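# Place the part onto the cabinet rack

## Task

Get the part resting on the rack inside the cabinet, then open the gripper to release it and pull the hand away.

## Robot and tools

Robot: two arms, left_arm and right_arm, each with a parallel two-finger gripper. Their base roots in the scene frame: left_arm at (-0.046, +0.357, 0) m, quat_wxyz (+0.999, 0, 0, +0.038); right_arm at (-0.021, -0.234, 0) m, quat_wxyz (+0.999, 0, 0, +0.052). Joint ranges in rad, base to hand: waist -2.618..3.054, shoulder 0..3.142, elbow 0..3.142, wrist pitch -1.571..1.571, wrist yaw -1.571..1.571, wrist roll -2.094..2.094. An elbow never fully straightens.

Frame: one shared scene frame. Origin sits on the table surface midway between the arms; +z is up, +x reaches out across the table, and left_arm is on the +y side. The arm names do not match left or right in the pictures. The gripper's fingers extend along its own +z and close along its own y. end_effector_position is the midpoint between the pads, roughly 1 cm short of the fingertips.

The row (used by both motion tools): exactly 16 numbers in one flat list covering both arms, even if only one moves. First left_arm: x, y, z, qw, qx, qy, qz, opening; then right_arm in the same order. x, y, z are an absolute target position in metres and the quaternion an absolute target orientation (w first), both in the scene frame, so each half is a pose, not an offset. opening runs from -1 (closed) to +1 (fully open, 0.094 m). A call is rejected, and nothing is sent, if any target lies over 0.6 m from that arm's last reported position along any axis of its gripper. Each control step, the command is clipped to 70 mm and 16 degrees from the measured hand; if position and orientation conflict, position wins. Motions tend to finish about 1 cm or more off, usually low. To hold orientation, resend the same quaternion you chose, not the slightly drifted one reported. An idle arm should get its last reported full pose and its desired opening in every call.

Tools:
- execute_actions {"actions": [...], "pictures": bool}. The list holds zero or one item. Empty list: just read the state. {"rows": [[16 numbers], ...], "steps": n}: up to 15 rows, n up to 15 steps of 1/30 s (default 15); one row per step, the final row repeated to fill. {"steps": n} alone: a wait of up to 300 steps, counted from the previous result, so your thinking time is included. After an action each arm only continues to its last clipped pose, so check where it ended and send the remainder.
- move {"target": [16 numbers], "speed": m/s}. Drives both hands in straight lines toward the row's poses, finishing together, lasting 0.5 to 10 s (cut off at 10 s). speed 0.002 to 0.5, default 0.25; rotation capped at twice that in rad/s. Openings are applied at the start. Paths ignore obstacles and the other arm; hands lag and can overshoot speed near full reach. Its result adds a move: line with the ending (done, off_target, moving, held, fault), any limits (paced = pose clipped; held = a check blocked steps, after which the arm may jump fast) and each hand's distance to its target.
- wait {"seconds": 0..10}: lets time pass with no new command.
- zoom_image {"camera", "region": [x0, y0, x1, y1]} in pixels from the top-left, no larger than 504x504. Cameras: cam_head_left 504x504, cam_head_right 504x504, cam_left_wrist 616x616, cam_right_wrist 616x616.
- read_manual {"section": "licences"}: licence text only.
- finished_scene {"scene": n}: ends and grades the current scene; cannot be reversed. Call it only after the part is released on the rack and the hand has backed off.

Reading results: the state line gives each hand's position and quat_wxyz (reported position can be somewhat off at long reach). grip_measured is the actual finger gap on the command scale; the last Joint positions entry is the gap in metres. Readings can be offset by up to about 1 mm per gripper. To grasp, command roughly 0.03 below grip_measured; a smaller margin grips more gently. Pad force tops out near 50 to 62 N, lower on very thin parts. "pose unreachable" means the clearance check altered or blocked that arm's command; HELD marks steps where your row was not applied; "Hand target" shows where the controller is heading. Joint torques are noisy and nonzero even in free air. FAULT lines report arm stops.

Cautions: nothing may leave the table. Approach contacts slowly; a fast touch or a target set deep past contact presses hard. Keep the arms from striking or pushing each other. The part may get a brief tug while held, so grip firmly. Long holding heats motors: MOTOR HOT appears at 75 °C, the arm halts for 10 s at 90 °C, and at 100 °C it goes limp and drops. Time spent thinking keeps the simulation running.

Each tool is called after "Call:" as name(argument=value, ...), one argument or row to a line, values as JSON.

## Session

Call:
execute_actions(
  actions=[],
)

Scene clock: 0.00 s of 4480.00 s.
left_arm: end_effector_position=(+0.1669, +0.4054, +0.1627) grip_measured=+1.000 end_effector_quat_wxyz=(+0.562, +0.238, +0.759, +0.227) | right_arm: end_effector_position=(+0.3702, -0.3921, +0.3517) grip_measured=+1.000 end_effector_quat_wxyz=(+0.516, +0.186, +0.771, -0.323)
Joint positions: left_arm=[ 0.594  0.047  0.22  -0.494  0.567  0.864  0.094] | right_arm=[-0.236  1.336  1.275 -0.267  0.637 -0.123  0.094]
Joint velocities: left_arm=[-0.002  0.002  0.002 -0.081  0.007  0.022  0.   ] | right_arm=[-0.012  0.017  0.002 -0.095  0.081  0.022  0.   ]
Joint torques (N m, as the arm reports them, + toward a larger angle): no reading
Motor temperatures (°C, as the motors report them): left_arm=[29 37 33 37 31 28] | right_arm=[31 33 34 35 31 32]
Hand target (left_arm): +0.167, +0.404, +0.172; +0.569, +0.240, +0.751, +0.233
Hand target (right_arm): +0.368, -0.392, +0.355; +0.518, +0.188, +0.769, -0.323

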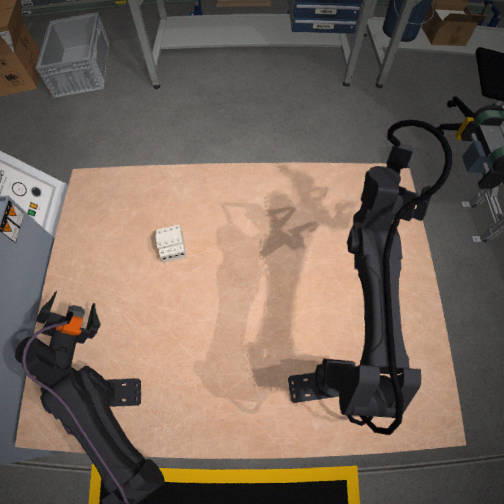

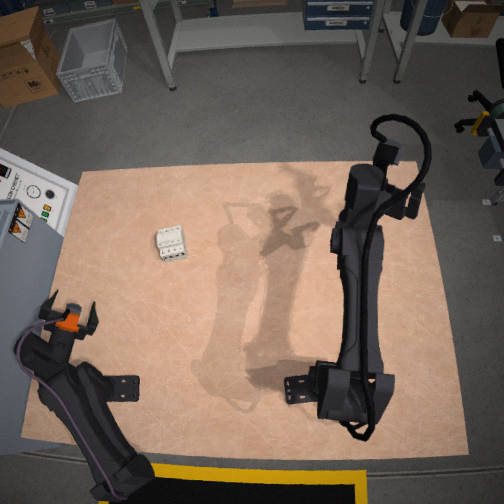

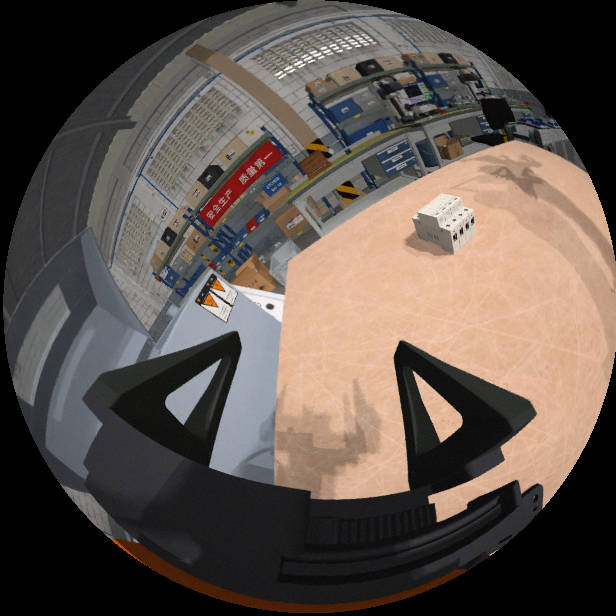

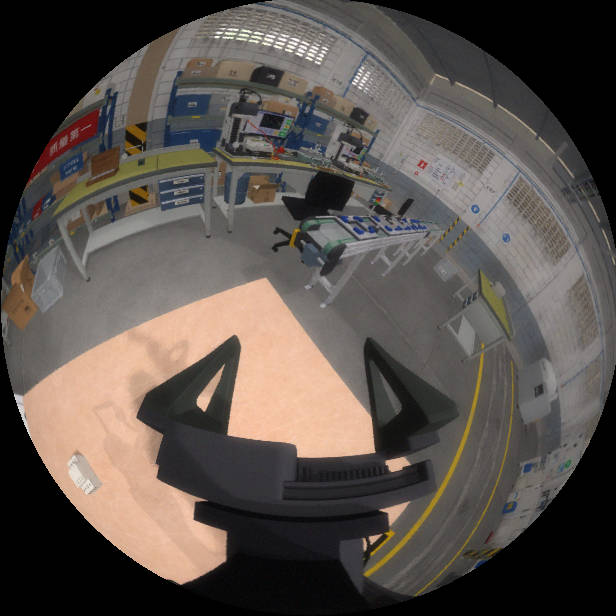

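Call:
move(
  target=[0.385,0.19,0.13,0,-0.08,0.997,0,1,0.33,0.1,0.40,0.42,-0.52,0.57,0.38,1],
)

Scene clock: 6.33 s of 4480.00 s.
left_arm: end_effector_position=(+0.3861, +0.1893, +0.1095) grip_measured=+1.000 end_effector_quat_wxyz=(+0.005, -0.071, +0.997, -0.009) | right_arm: end_effector_position=(+0.3414, +0.0977, +0.3992) grip_measured=+1.000 end_effector_quat_wxyz=(+0.449, -0.539, +0.596, +0.390)
Joint positions: left_arm=[-0.445  2.4    2.403 -1.557  0.012 -0.511  0.094] | right_arm=[ 0.337  1.849  2.076 -0.745 -0.943 -0.452  0.094]
Joint velocities: left_arm=[ 0.007 -0.002  0.012 -0.022  0.022 -0.051  0.   ] | right_arm=[-0.012 -0.002 -0.012 -0.051 -0.051 -0.022  0.   ]
Joint torques (N m, as the arm reports them, + toward a larger angle): left_arm=[  0.73 -11.86   7.35   0.05   0.04  -0.05] | right_arm=[ 0.48 -7.77 10.49  1.24 -0.42 -0.07]
Motor temperatures (°C, as the motors report them): left_arm=[29 38 34 38 31 28] | right_arm=[31 34 36 37 31 32]
Hand target (left_arm): +0.390, +0.192, +0.123; +0.018, -0.082, +0.996, -0.018
Hand target (right_arm): +0.339, +0.101, +0.399; +0.442, -0.543, +0.593, +0.397
Off the commanded pose (left_arm): 0.021 m, 2 deg.
Off the commanded pose (right_arm): 0.012 m, 2 deg.
joint sent to its limit (left arm) — the command would take joint 4 (wrist pitch) past its lower limit, so that joint was sent only as far as its limit.
move: off_target (left_arm, right_arm)

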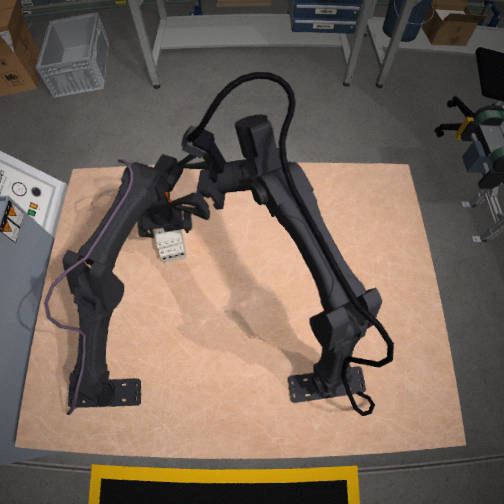

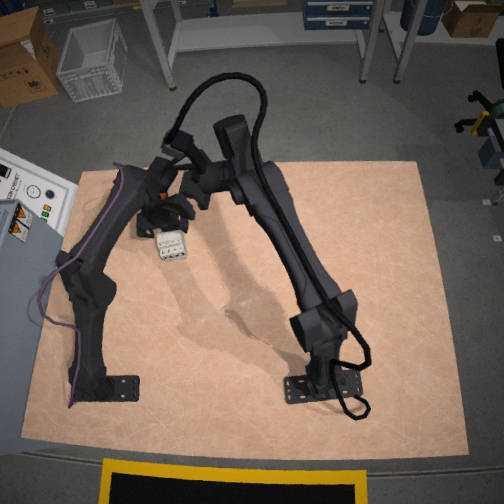

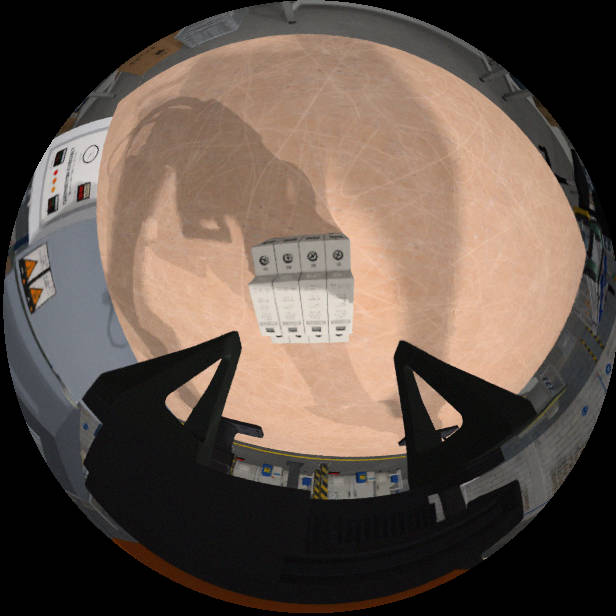

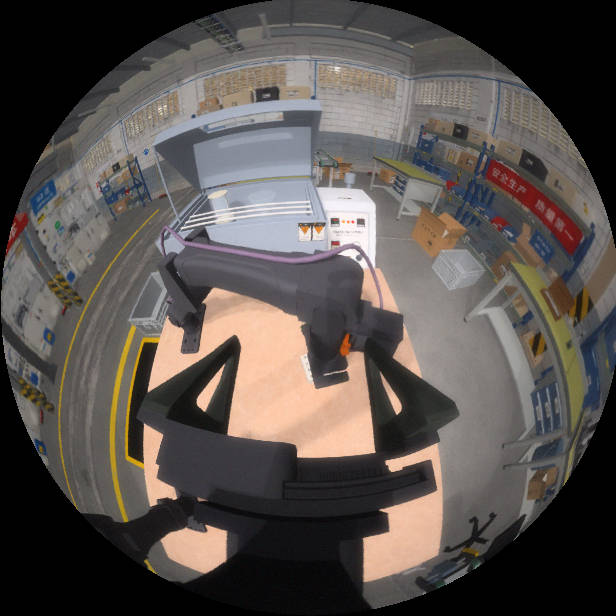

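Call:
move(
  target=[0.375,0.203,0.10,0,-0.07,0.997,0,1,0.25,-0.08,0.42,0.42,-0.52,0.57,0.38,1],
  speed=0.15,
)

Scene clock: 10.50 s of 4480.00 s.
left_arm: end_effector_position=(+0.3681, +0.1965, +0.0850) grip_measured=+1.000 end_effector_quat_wxyz=(-0.026, -0.068, +0.997, +0.006) | right_arm: end_effector_position=(+0.2590, -0.0775, +0.4067) grip_measured=+1.000 end_effector_quat_wxyz=(+0.456, -0.520, +0.614, +0.380)
Joint positions: left_arm=[-0.445  2.355  2.225 -1.492  0.011 -0.505  0.094] | right_arm=[-0.153  1.557  1.914 -1.543 -1.248 -1.176  0.094]
Joint velocities: left_arm=[-0.012 -0.027 -0.017  0.007 -0.007 -0.051  0.   ] | right_arm=[-0.002 -0.002  0.007 -0.037  0.051 -0.051  0.   ]
Joint torques (N m, as the arm reports them, + toward a larger angle): left_arm=[  1.01 -13.48   4.85   0.21  -0.12   0.12] | right_arm=[-0.48 -7.59  7.    0.57 -0.84 -0.08]
Motor temperatures (°C, as the motors report them): left_arm=[29 41 35 38 31 28] | right_arm=[31 35 36 37 32 32]
Hand target (left_arm): +0.375, +0.203, +0.100; -0.000, -0.070, +0.998, +0.000
Hand target (right_arm): +0.247, -0.078, +0.418; +0.467, -0.522, +0.604, +0.381
Off the commanded pose (left_arm): 0.018 m, 3 deg.
Off the commanded pose (right_arm): 0.016 m, 4 deg.
joint sent to its limit (right arm) — the command would take joint 4 (wrist pitch) past its lower limit, so that joint was sent only as far as its limit.
move: off_target (left_arm, right_arm)

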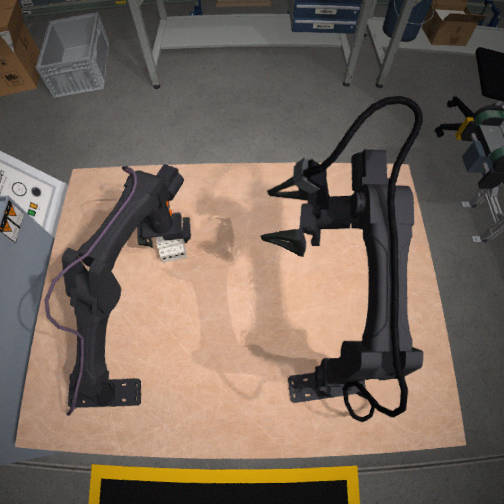

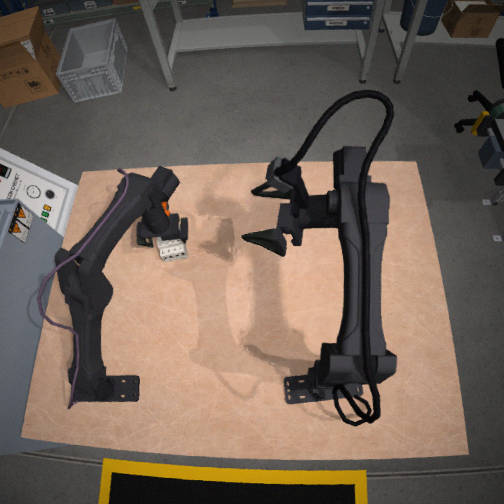

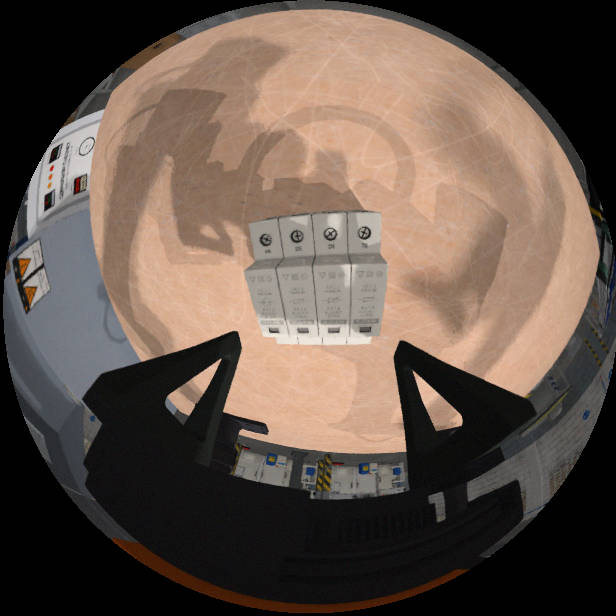

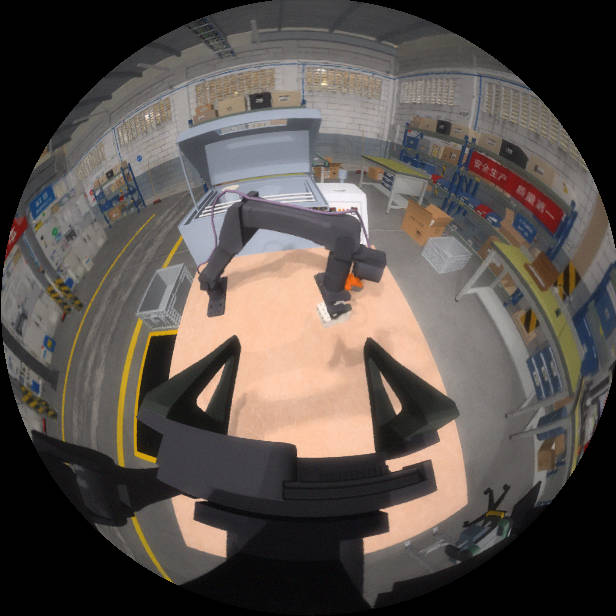

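Call:
move(
  target=[0.392,0.200,0.045,0,-0.07,0.997,0,1,0.25,-0.08,0.42,0.46,-0.52,0.61,0.38,1],
  speed=0.06,
)

Scene clock: 13.00 s of 4480.00 s.
left_arm: end_effector_position=(+0.3860, +0.1964, +0.0420) grip_measured=+1.000 end_effector_quat_wxyz=(-0.013, -0.071, +0.997, +0.001) | right_arm: end_effector_position=(+0.2591, -0.0779, +0.4055) grip_measured=+1.000 end_effector_quat_wxyz=(+0.453, -0.518, +0.618, +0.380)
Joint positions: left_arm=[-0.431  2.402  2.138 -1.331  0.01  -0.496  0.094] | right_arm=[-0.153  1.557  1.914 -1.546 -1.241 -1.17   0.094]
Joint velocities: left_arm=[ 0.022 -0.012 -0.002  0.007  0.081 -0.022  0.   ] | right_arm=[-0.002 -0.002 -0.012 -0.007 -0.037  0.066  0.   ]
Joint torques (N m, as the arm reports them, + toward a larger angle): left_arm=[  0.62 -11.77   5.1    0.26  -0.13   0.12] | right_arm=[-0.78 -7.05  8.93  0.57 -0.78  0.05]
Motor temperatures (°C, as the motors report them): left_arm=[29 42 35 38 31 28] | right_arm=[31 35 36 37 32 32]
Hand target (left_arm): +0.392, +0.200, +0.045; +0.000, -0.070, +0.998, +0.000
Hand target (right_arm): +0.250, -0.079, +0.419; +0.465, -0.517, +0.612, +0.378
Off the commanded pose (left_arm): 0.008 m, 1 deg.
Off the commanded pose (right_arm): 0.017 m, 1 deg.
joint sent to its limit (right arm) — the command would take joint 4 (wrist pitch) past its lower limit, so that joint was sent only as far as its limit.
move: off_target (right_arm)

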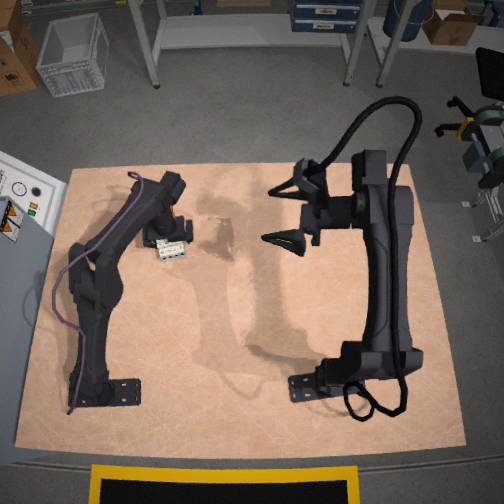

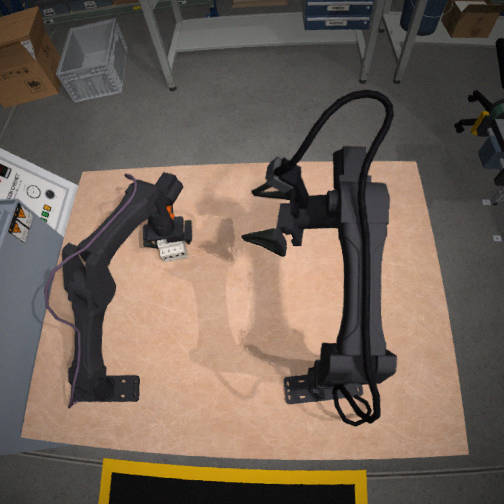

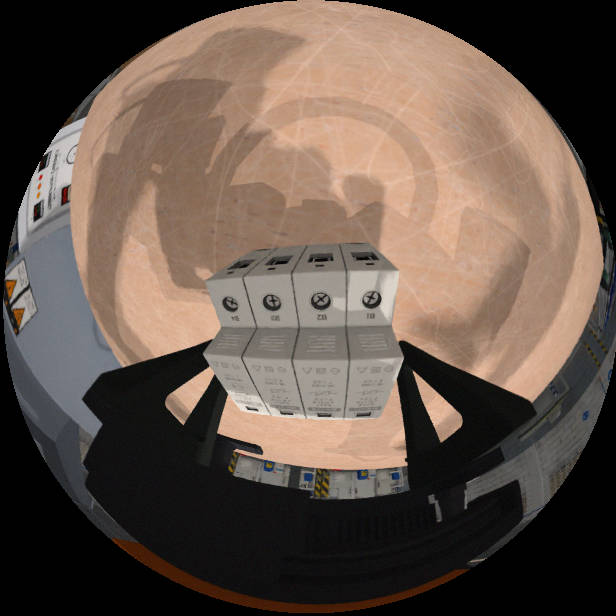

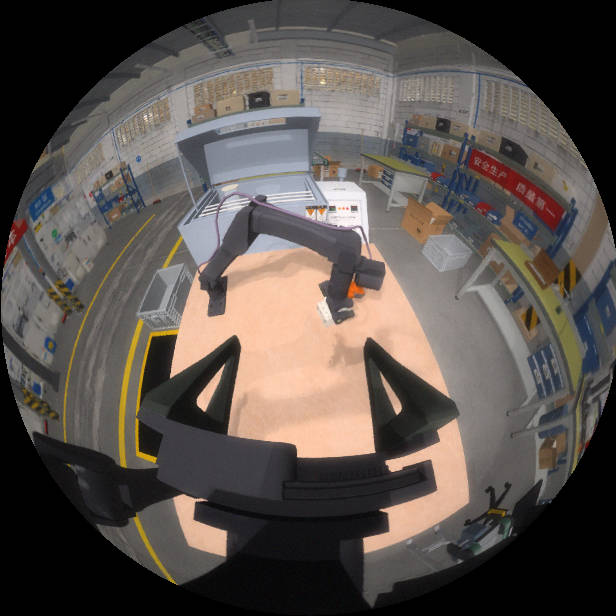

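Call:
move(
  target=[0.392,0.206,0.04,0,-0.07,0.997,0,0.48,0.25,-0.08,0.42,0.46,-0.52,0.61,0.38,1],
  speed=0.03,
)

Call:
move(
  target=[0.27,0.36,0.36,0.23,-0.35,0.89,0.09,0.48,0.25,-0.08,0.42,0.46,-0.52,0.61,0.38,1],
  speed=0.25,
)

Call:
move(
  target=[0.15,0.62,0.40,0.313,-0.534,0.754,0.221,0.48,0.33,0.2,0.40,0.42,-0.52,0.57,0.38,1],
  speed=0.2,
)

Scene clock: 15.77 s of 4480.00 s.
left_arm: end_effector_position=(+0.3864, +0.1974, +0.0410) grip_measured=+0.568 end_effector_quat_wxyz=(-0.010, -0.070, +0.998, +0.001) | right_arm: end_effector_position=(+0.2594, -0.0782, +0.4048) grip_measured=+1.000 end_effector_quat_wxyz=(+0.452, -0.519, +0.619, +0.378)
Joint positions: left_arm=[-0.43   2.394  2.12  -1.314  0.007 -0.494  0.074] | right_arm=[-0.153  1.557  1.914 -1.546 -1.236 -1.17   0.094]
Joint velocities: left_arm=[-0.012  0.002 -0.007 -0.095 -0.037 -0.037 -0.   ] | right_arm=[-0.002 -0.002 -0.017 -0.022  0.037  0.095  0.   ]
Joint torques (N m, as the arm reports them, + toward a larger angle): left_arm=[  1.32 -11.78   3.82   0.36  -0.1    0.18] | right_arm=[-0.81 -6.99  8.93  0.55 -0.84  0.04]
Motor temperatures (°C, as the motors report them): left_arm=[29 43 35 38 31 28] | right_arm=[31 35 36 36 32 32]
Hand target (left_arm): +0.392, +0.206, +0.040; -0.001, -0.070, +0.998, +0.001
Hand target (right_arm): +0.250, -0.079, +0.419; +0.465, -0.517, +0.611, +0.378
Off the commanded pose (left_arm): 0.010 m, 1 deg.
Off the commanded pose (right_arm): 0.018 m, 1 deg.
joint sent to its limit (right arm) — the command would take joint 4 (wrist pitch) past its lower limit, so that joint was sent only as far as its limit.
move: off_target (right_arm)

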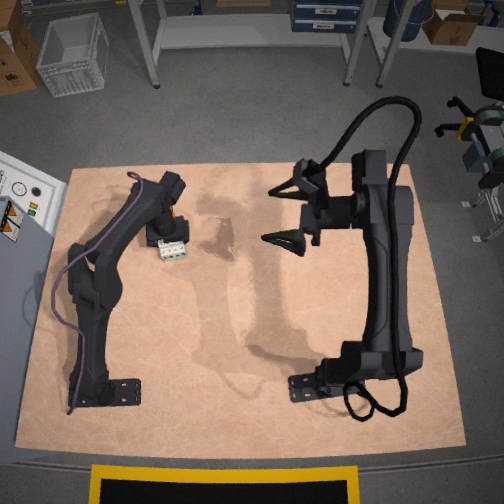

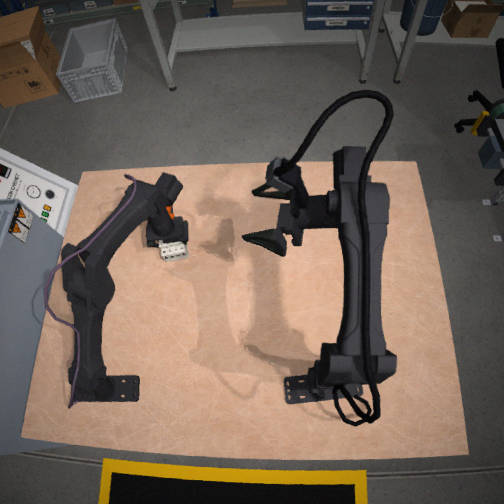

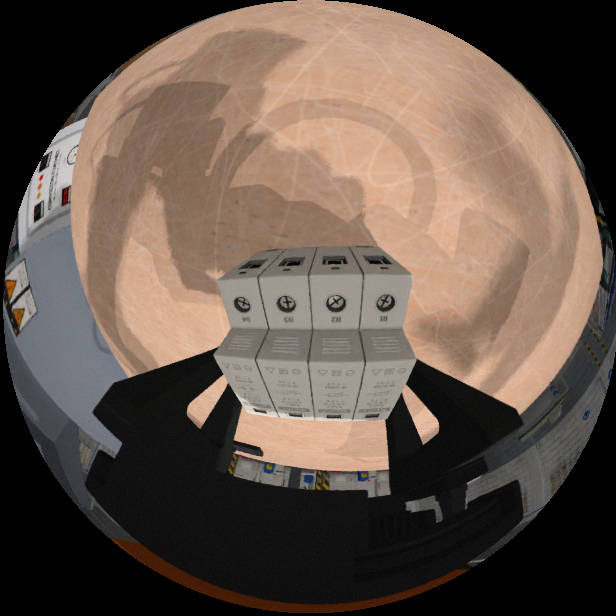

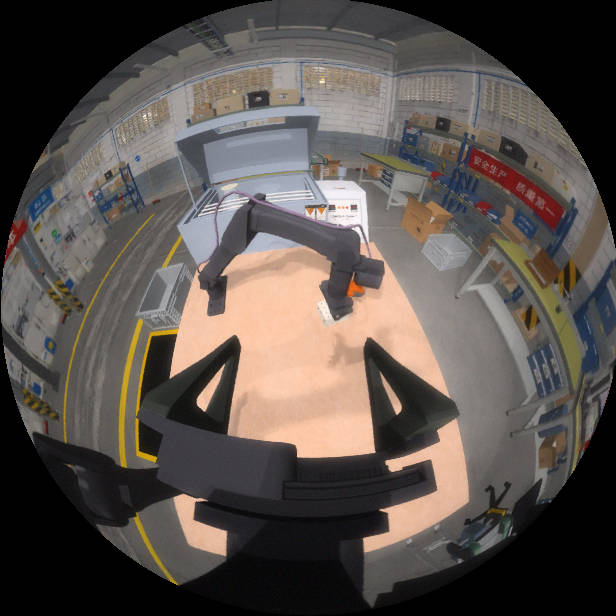

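Scene clock: 17.80 s of 4480.00 s.
left_arm: end_effector_position=(+0.2708, +0.3470, +0.3412) grip_measured=+0.567 end_effector_quat_wxyz=(+0.296, -0.315, +0.901, +0.034) | right_arm: end_effector_position=(+0.2594, -0.0782, +0.4047) grip_measured=+1.000 end_effector_quat_wxyz=(+0.452, -0.519, +0.619, +0.378)
Joint positions: left_arm=[-0.318  1.535  2.021 -1.568 -0.371 -0.821  0.074] | right_arm=[-0.153  1.557  1.914 -1.546 -1.235 -1.17   0.094]
Joint velocities: left_arm=[ 0.002 -0.012 -0.007  0.081 -0.022 -0.007 -0.   ] | right_arm=[-0.007  0.002  0.002  0.037  0.037 -0.037  0.   ]
Joint torques (N m, as the arm reports them, + toward a larger angle): left_arm=[ 0.62 -5.5   7.34  0.86 -0.61  0.02] | right_arm=[-0.84 -7.    8.89  0.57 -0.85  0.05]
Motor temperatures (°C, as the motors report them): left_arm=[29 44 35 38 31 28] | right_arm=[31 35 36 36 32 32]
Hand target (left_arm): +0.267, +0.359, +0.361; +0.329, -0.327, +0.885, +0.041
Hand target (right_arm): +0.250, -0.079, +0.419; +0.465, -0.517, +0.611, +0.378
Off the commanded pose (left_arm): 0.023 m, 11 deg.
Off the commanded pose (right_arm): 0.018 m, 1 deg.
joint sent to its limit (left arm) — the command would take joint 4 (wrist pitch) past its lower limit, so that joint was sent only as far as its limit.
joint sent to its limit (right arm) — the command would take joint 4 (wrist pitch) past its lower limit, so that joint was sent only as far as its limit.
move: off_target (left_arm, right_arm)

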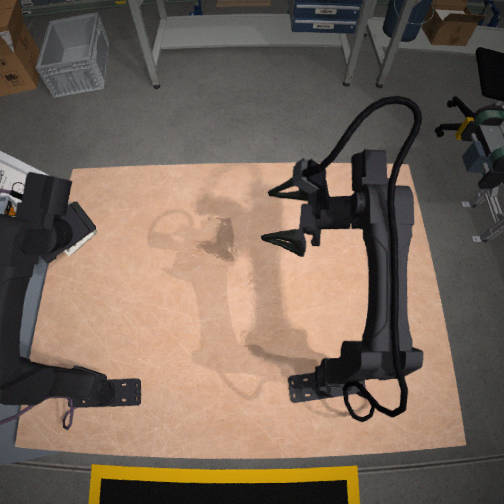

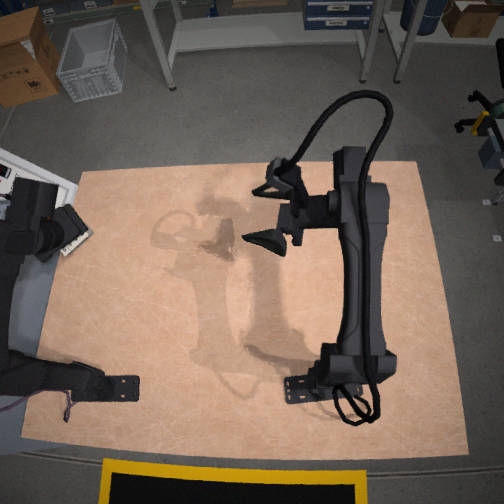

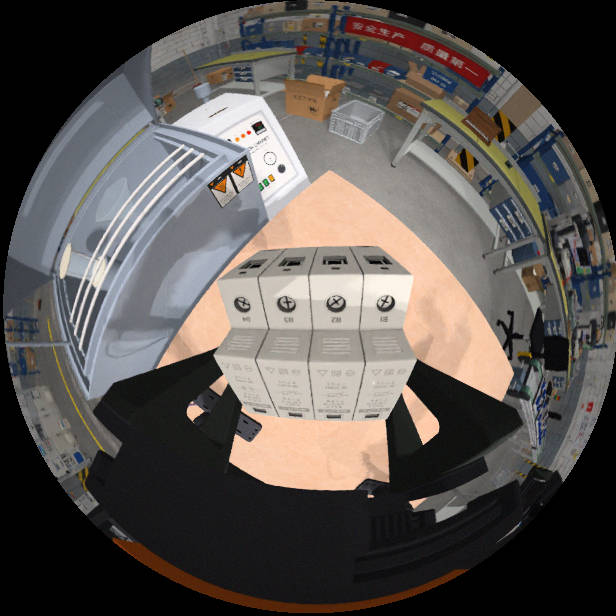

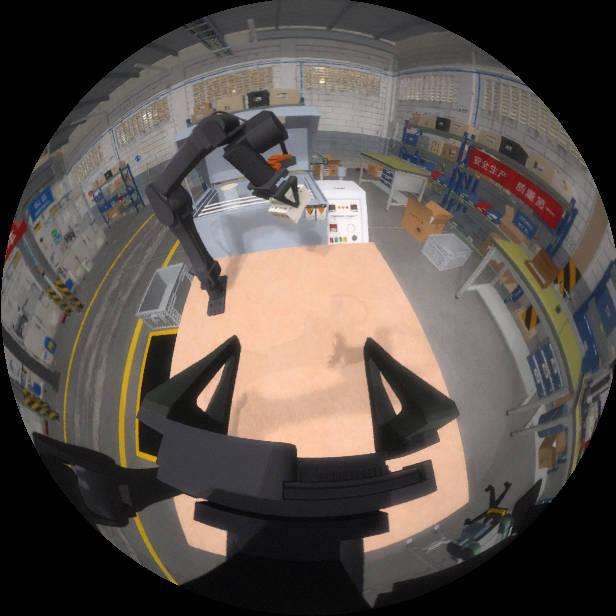

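Scene clock: 20.13 s of 4480.00 s.
left_arm: end_effector_position=(+0.1417, +0.6081, +0.3684) grip_measured=+0.567 end_effector_quat_wxyz=(+0.254, -0.535, +0.781, +0.201) | right_arm: end_effector_position=(+0.3338, +0.1976, +0.4048) grip_measured=+1.000 end_effector_quat_wxyz=(+0.450, -0.541, +0.589, +0.398)
Joint positions: left_arm=[ 0.675  1.509  2.095 -1.565 -0.308 -0.355  0.074] | right_arm=[ 0.553  2.072  2.38  -0.706 -0.769 -0.303  0.094]
Joint velocities: left_arm=[-0.007 -0.022  0.007  0.022  0.007 -0.007  0.   ] | right_arm=[-0.002 -0.007 -0.007 -0.066 -0.037 -0.022  0.   ]
Joint torques (N m, as the arm reports them, + toward a larger angle): left_arm=[ 0.55 -4.82  7.72  1.77 -0.37  0.1 ] | right_arm=[ 0.1  -9.54 10.29  1.37 -0.2   0.01]
Motor temperatures (°C, as the motors report them): left_arm=[29 43 35 38 31 28] | right_arm=[31 35 36 37 32 32]
Hand target (left_arm): +0.144, +0.619, +0.400; +0.315, -0.533, +0.753, +0.223
Hand target (right_arm): +0.335, +0.199, +0.402; -0.443, +0.540, -0.594, -0.399
Off the commanded pose (left_arm): 0.035 m, 8 deg.
Off the commanded pose (right_arm): 0.007 m, 2 deg.
move: off_target (left_arm)

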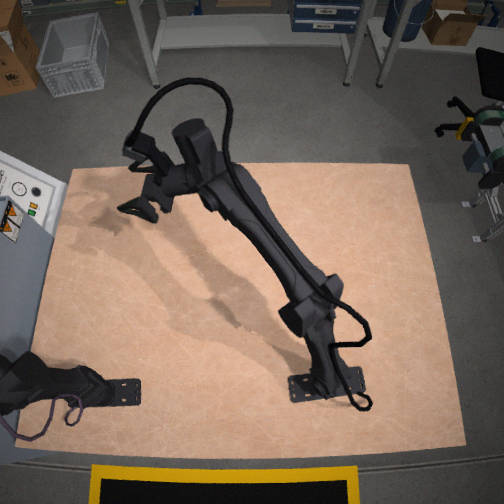

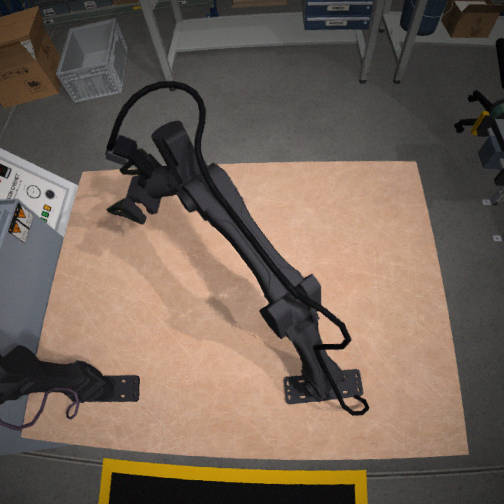

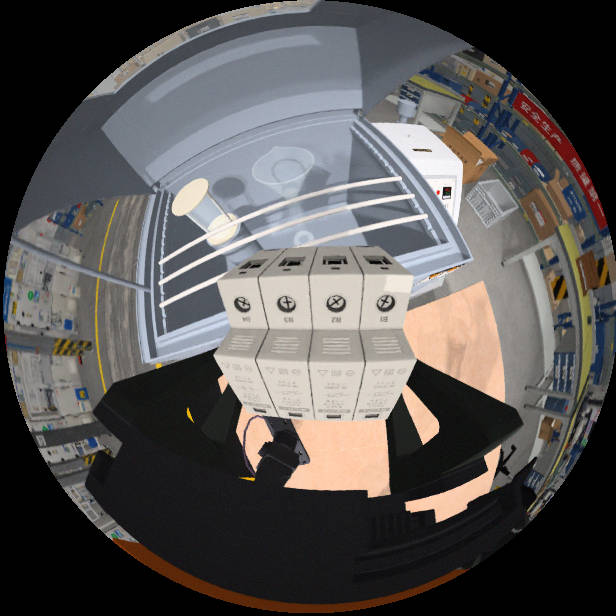

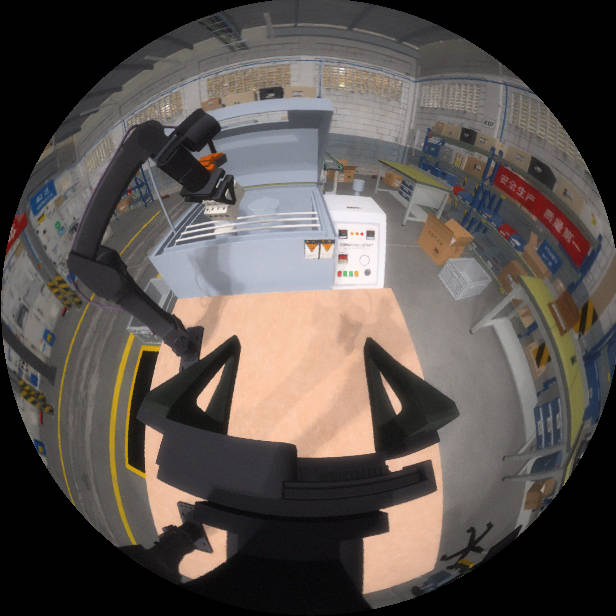

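Call:
move(
  target=[0.155,0.83,0.34,0.285,-0.519,0.784,0.189,0.51,0.33,0.2,0.40,0.42,-0.52,0.57,0.38,1],
  speed=0.1,
)

Call:
zoom_image(
  camera="cam_right_wrist",
  region=[160, 140, 340, 270],
)

Scene clock: 24.27 s of 4480.00 s.
left_arm: end_effector_position=(+0.1500, +0.8227, +0.2927) grip_measured=+0.567 end_effector_quat_wxyz=(+0.239, -0.530, +0.798, +0.162) | right_arm: end_effector_position=(+0.3341, +0.1967, +0.4019) grip_measured=+1.000 end_effector_quat_wxyz=(+0.445, -0.539, +0.595, +0.396)
Joint positions: left_arm=[ 1.091  2.278  2.836 -1.542 -0.007 -0.003  0.074] | right_arm=[ 0.553  2.072  2.38  -0.72  -0.762 -0.303  0.094]
Joint velocities: left_arm=[-0.012  0.002 -0.007 -0.037  0.037 -0.022 -0.001] | right_arm=[ 0.022 -0.002  0.002  0.051 -0.066 -0.007  0.   ]
Joint torques (N m, as the arm reports them, + toward a larger angle): left_arm=[  0.5  -12.68   7.87   1.55   0.05   0.11] | right_arm=[  0.84 -10.2    9.25   1.38  -0.2   -0.05]
Motor temperatures (°C, as the motors report them): left_arm=[29 43 36 39 31 28] | right_arm=[31 36 37 37 32 32]
Hand target (left_arm): +0.149, +0.826, +0.338; +0.298, -0.514, +0.779, +0.200
Hand target (right_arm): +0.330, +0.200, +0.400; +0.439, -0.543, +0.595, +0.397
Off the commanded pose (left_arm): 0.048 m, 6 deg.
Off the commanded pose (right_arm): 0.006 m, 1 deg.
elbow stopped short (left arm): the move would have taken joint 3 (elbow) straighter than the controller allows; a more bent joint 3 avoids this.
move: off_target (left_arm)

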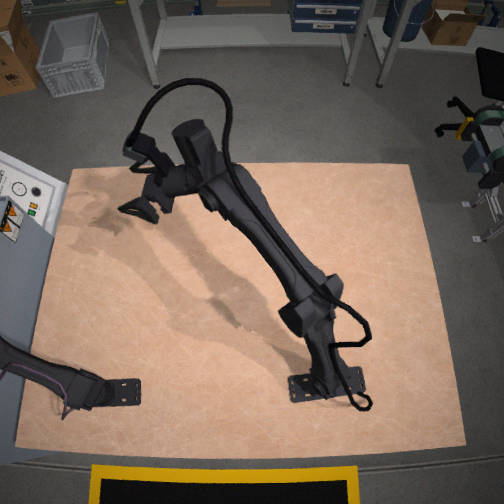

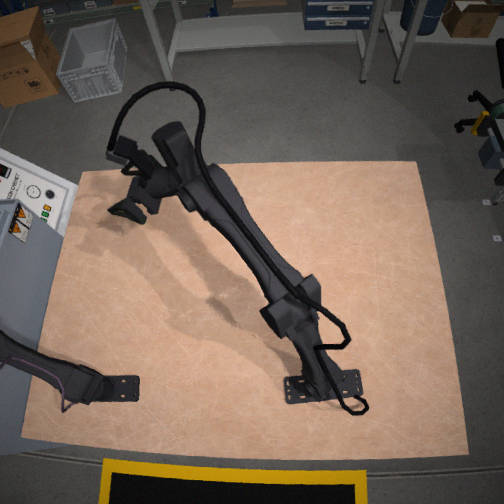

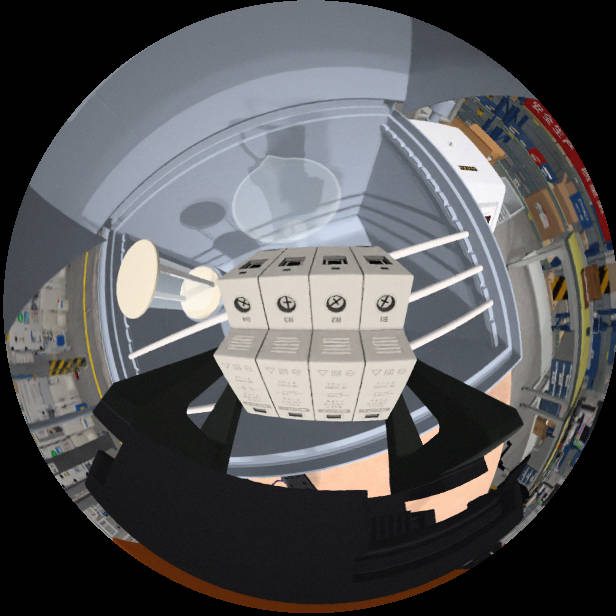

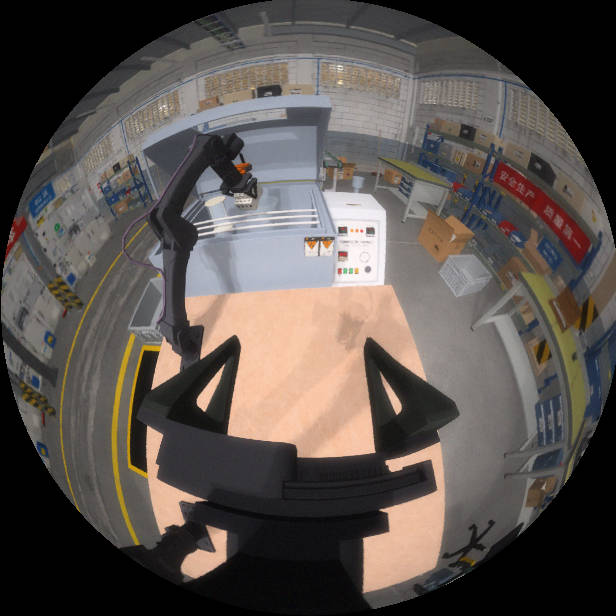

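Region (160, 140, 340, 270) of cam_right_wrist's 616x616 image, scaled by 2.800, with more detail than that image has.

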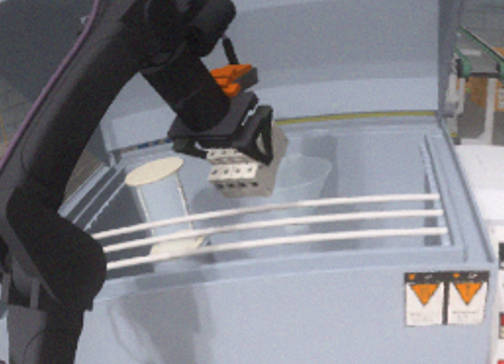

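Call:
move(
  target=[0.155,0.845,0.285,0.285,-0.519,0.784,0.189,0.51,0.33,0.2,0.40,0.42,-0.52,0.57,0.38,1],
  speed=0.03,
)

Call:
zoom_image(
  camera="cam_right_wrist",
  region=[180, 160, 320, 260],
)

Scene clock: 27.67 s of 4480.00 s.
left_arm: end_effector_position=(+0.1505, +0.8232, +0.2405) grip_measured=+0.567 end_effector_quat_wxyz=(+0.209, -0.535, +0.806, +0.141) | right_arm: end_effector_position=(+0.3341, +0.1967, +0.4019) grip_measured=+1.000 end_effector_quat_wxyz=(+0.445, -0.539, +0.595, +0.396)
Joint positions: left_arm=[ 1.091  2.129  2.361 -1.292 -0.006 -0.002  0.074] | right_arm=[ 0.553  2.072  2.38  -0.72  -0.762 -0.303  0.094]
Joint velocities: left_arm=[-0.017 -0.002 -0.017  0.007 -0.051  0.037 -0.001] | right_arm=[ 0.007  0.007  0.007  0.022 -0.066 -0.022  0.   ]
Joint torques (N m, as the arm reports them, + toward a larger angle): left_arm=[  0.89 -13.28   6.21   1.98   0.05   0.13] | right_arm=[  0.88 -10.22   9.21   1.36  -0.2   -0.05]
Motor temperatures (°C, as the motors report them): left_arm=[29 45 36 40 31 28] | right_arm=[31 37 37 37 32 32]
Hand target (left_arm): +0.153, +0.841, +0.288; +0.282, -0.519, +0.785, +0.189
Hand target (right_arm): +0.330, +0.200, +0.400; +0.439, -0.543, +0.595, +0.397
Off the commanded pose (left_arm): 0.050 m, 11 deg.
Off the commanded pose (right_arm): 0.006 m, 1 deg.
move: off_target (left_arm)

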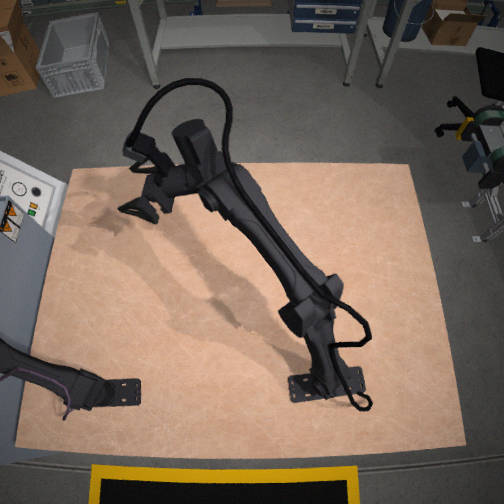

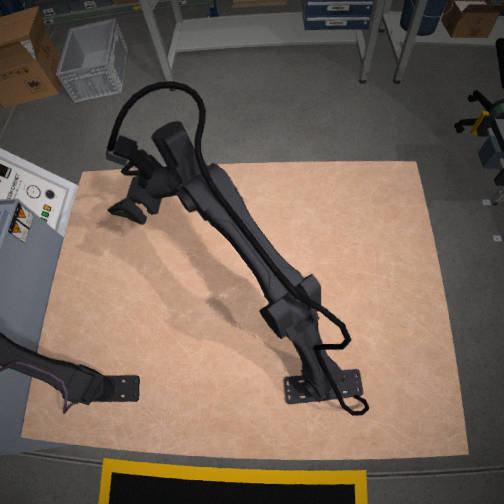

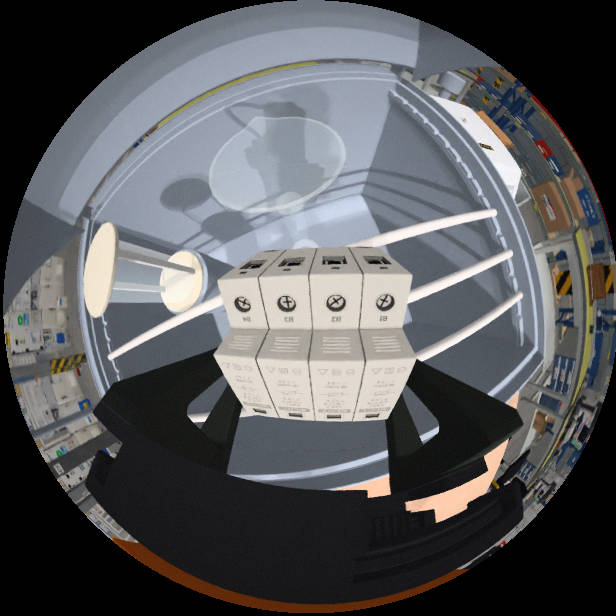

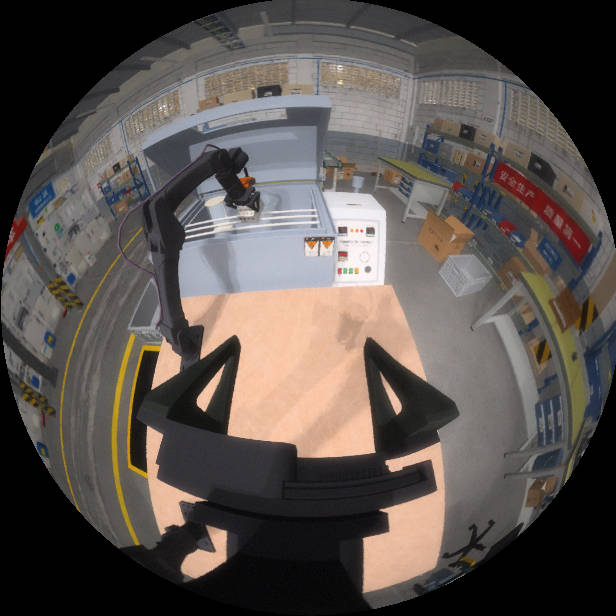

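Region (180, 160, 320, 260) of cam_right_wrist's 616x616 image, scaled by 3.600, with more detail than that image has; it fills the top 360 rows of this view, and the rest is white.

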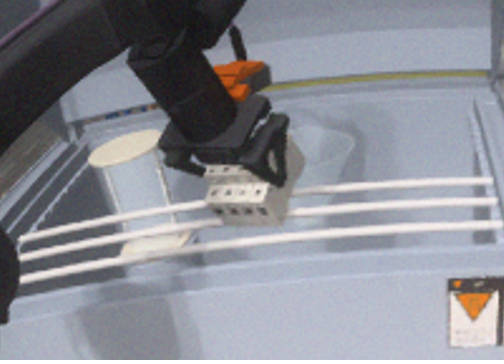

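Call:
move(
  target=[0.155,0.85,0.25,0.285,-0.519,0.784,0.189,0.51,0.33,0.2,0.40,0.42,-0.52,0.57,0.38,1],
  speed=0.012,
)

Call:
zoom_image(
  camera="cam_right_wrist",
  region=[180, 160, 320, 260],
)

Scene clock: 37.03 s of 4480.00 s.
left_arm: end_effector_position=(+0.1568, +0.8290, +0.2364) grip_measured=+0.539 end_effector_quat_wxyz=(+0.249, -0.525, +0.798, +0.157) | right_arm: end_effector_position=(+0.3341, +0.1967, +0.4018) grip_measured=+1.000 end_effector_quat_wxyz=(+0.445, -0.539, +0.595, +0.396)
Joint positions: left_arm=[ 1.091  2.029  2.139 -1.083  0.014 -0.001  0.072] | right_arm=[ 0.553  2.072  2.38  -0.72  -0.762 -0.303  0.094]
Joint velocities: left_arm=[-0.002 -0.027 -0.012  0.037 -0.037  0.007  0.001] | right_arm=[ 0.002  0.012  0.007 -0.022  0.022 -0.051  0.   ]
Joint torques (N m, as the arm reports them, + toward a larger angle): left_arm=[ 1.26 -9.9   5.01  1.96 -0.09  0.14] | right_arm=[  0.87 -10.22   9.22   1.38  -0.21  -0.04]
Motor temperatures (°C, as the motors report them): left_arm=[29 46 35 42 31 28] | right_arm=[31 38 37 38 32 32]
Hand target (left_arm): +0.154, +0.848, +0.252; +0.283, -0.519, +0.784, +0.189
Hand target (right_arm): +0.330, +0.200, +0.400; +0.439, -0.543, +0.595, +0.397
Off the commanded pose (left_arm): 0.025 m, 6 deg.
Off the commanded pose (right_arm): 0.006 m, 1 deg.
move: off_target (left_arm)

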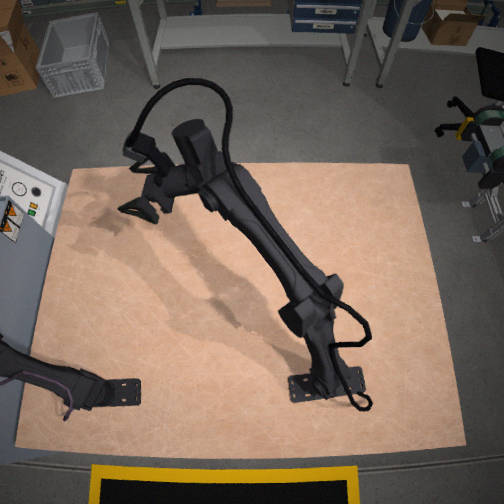

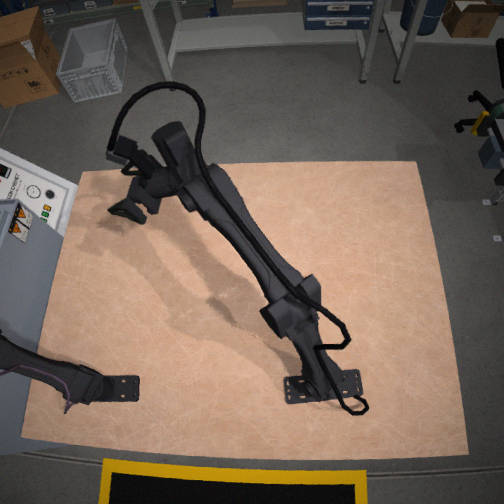

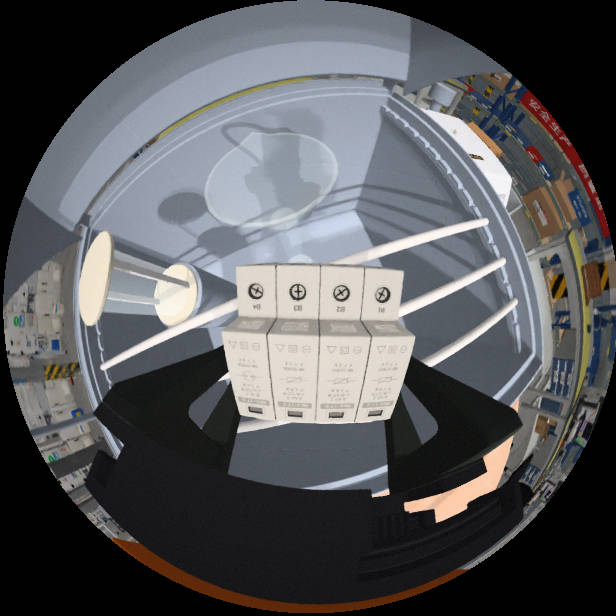

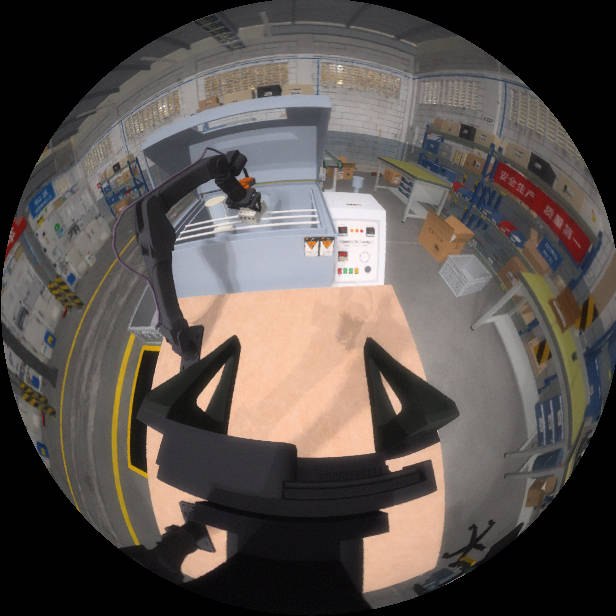

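Region (180, 160, 320, 260) of cam_right_wrist's 616x616 image, scaled by 3.600, with more detail than that image has; it fills the top 360 rows of this view, and the rest is white.

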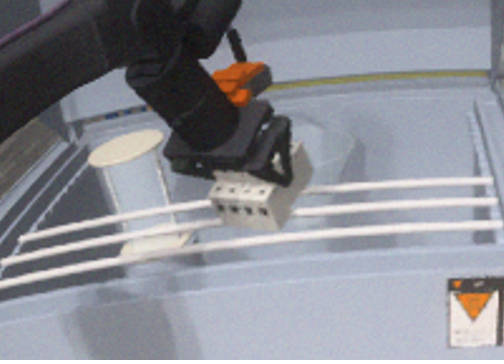

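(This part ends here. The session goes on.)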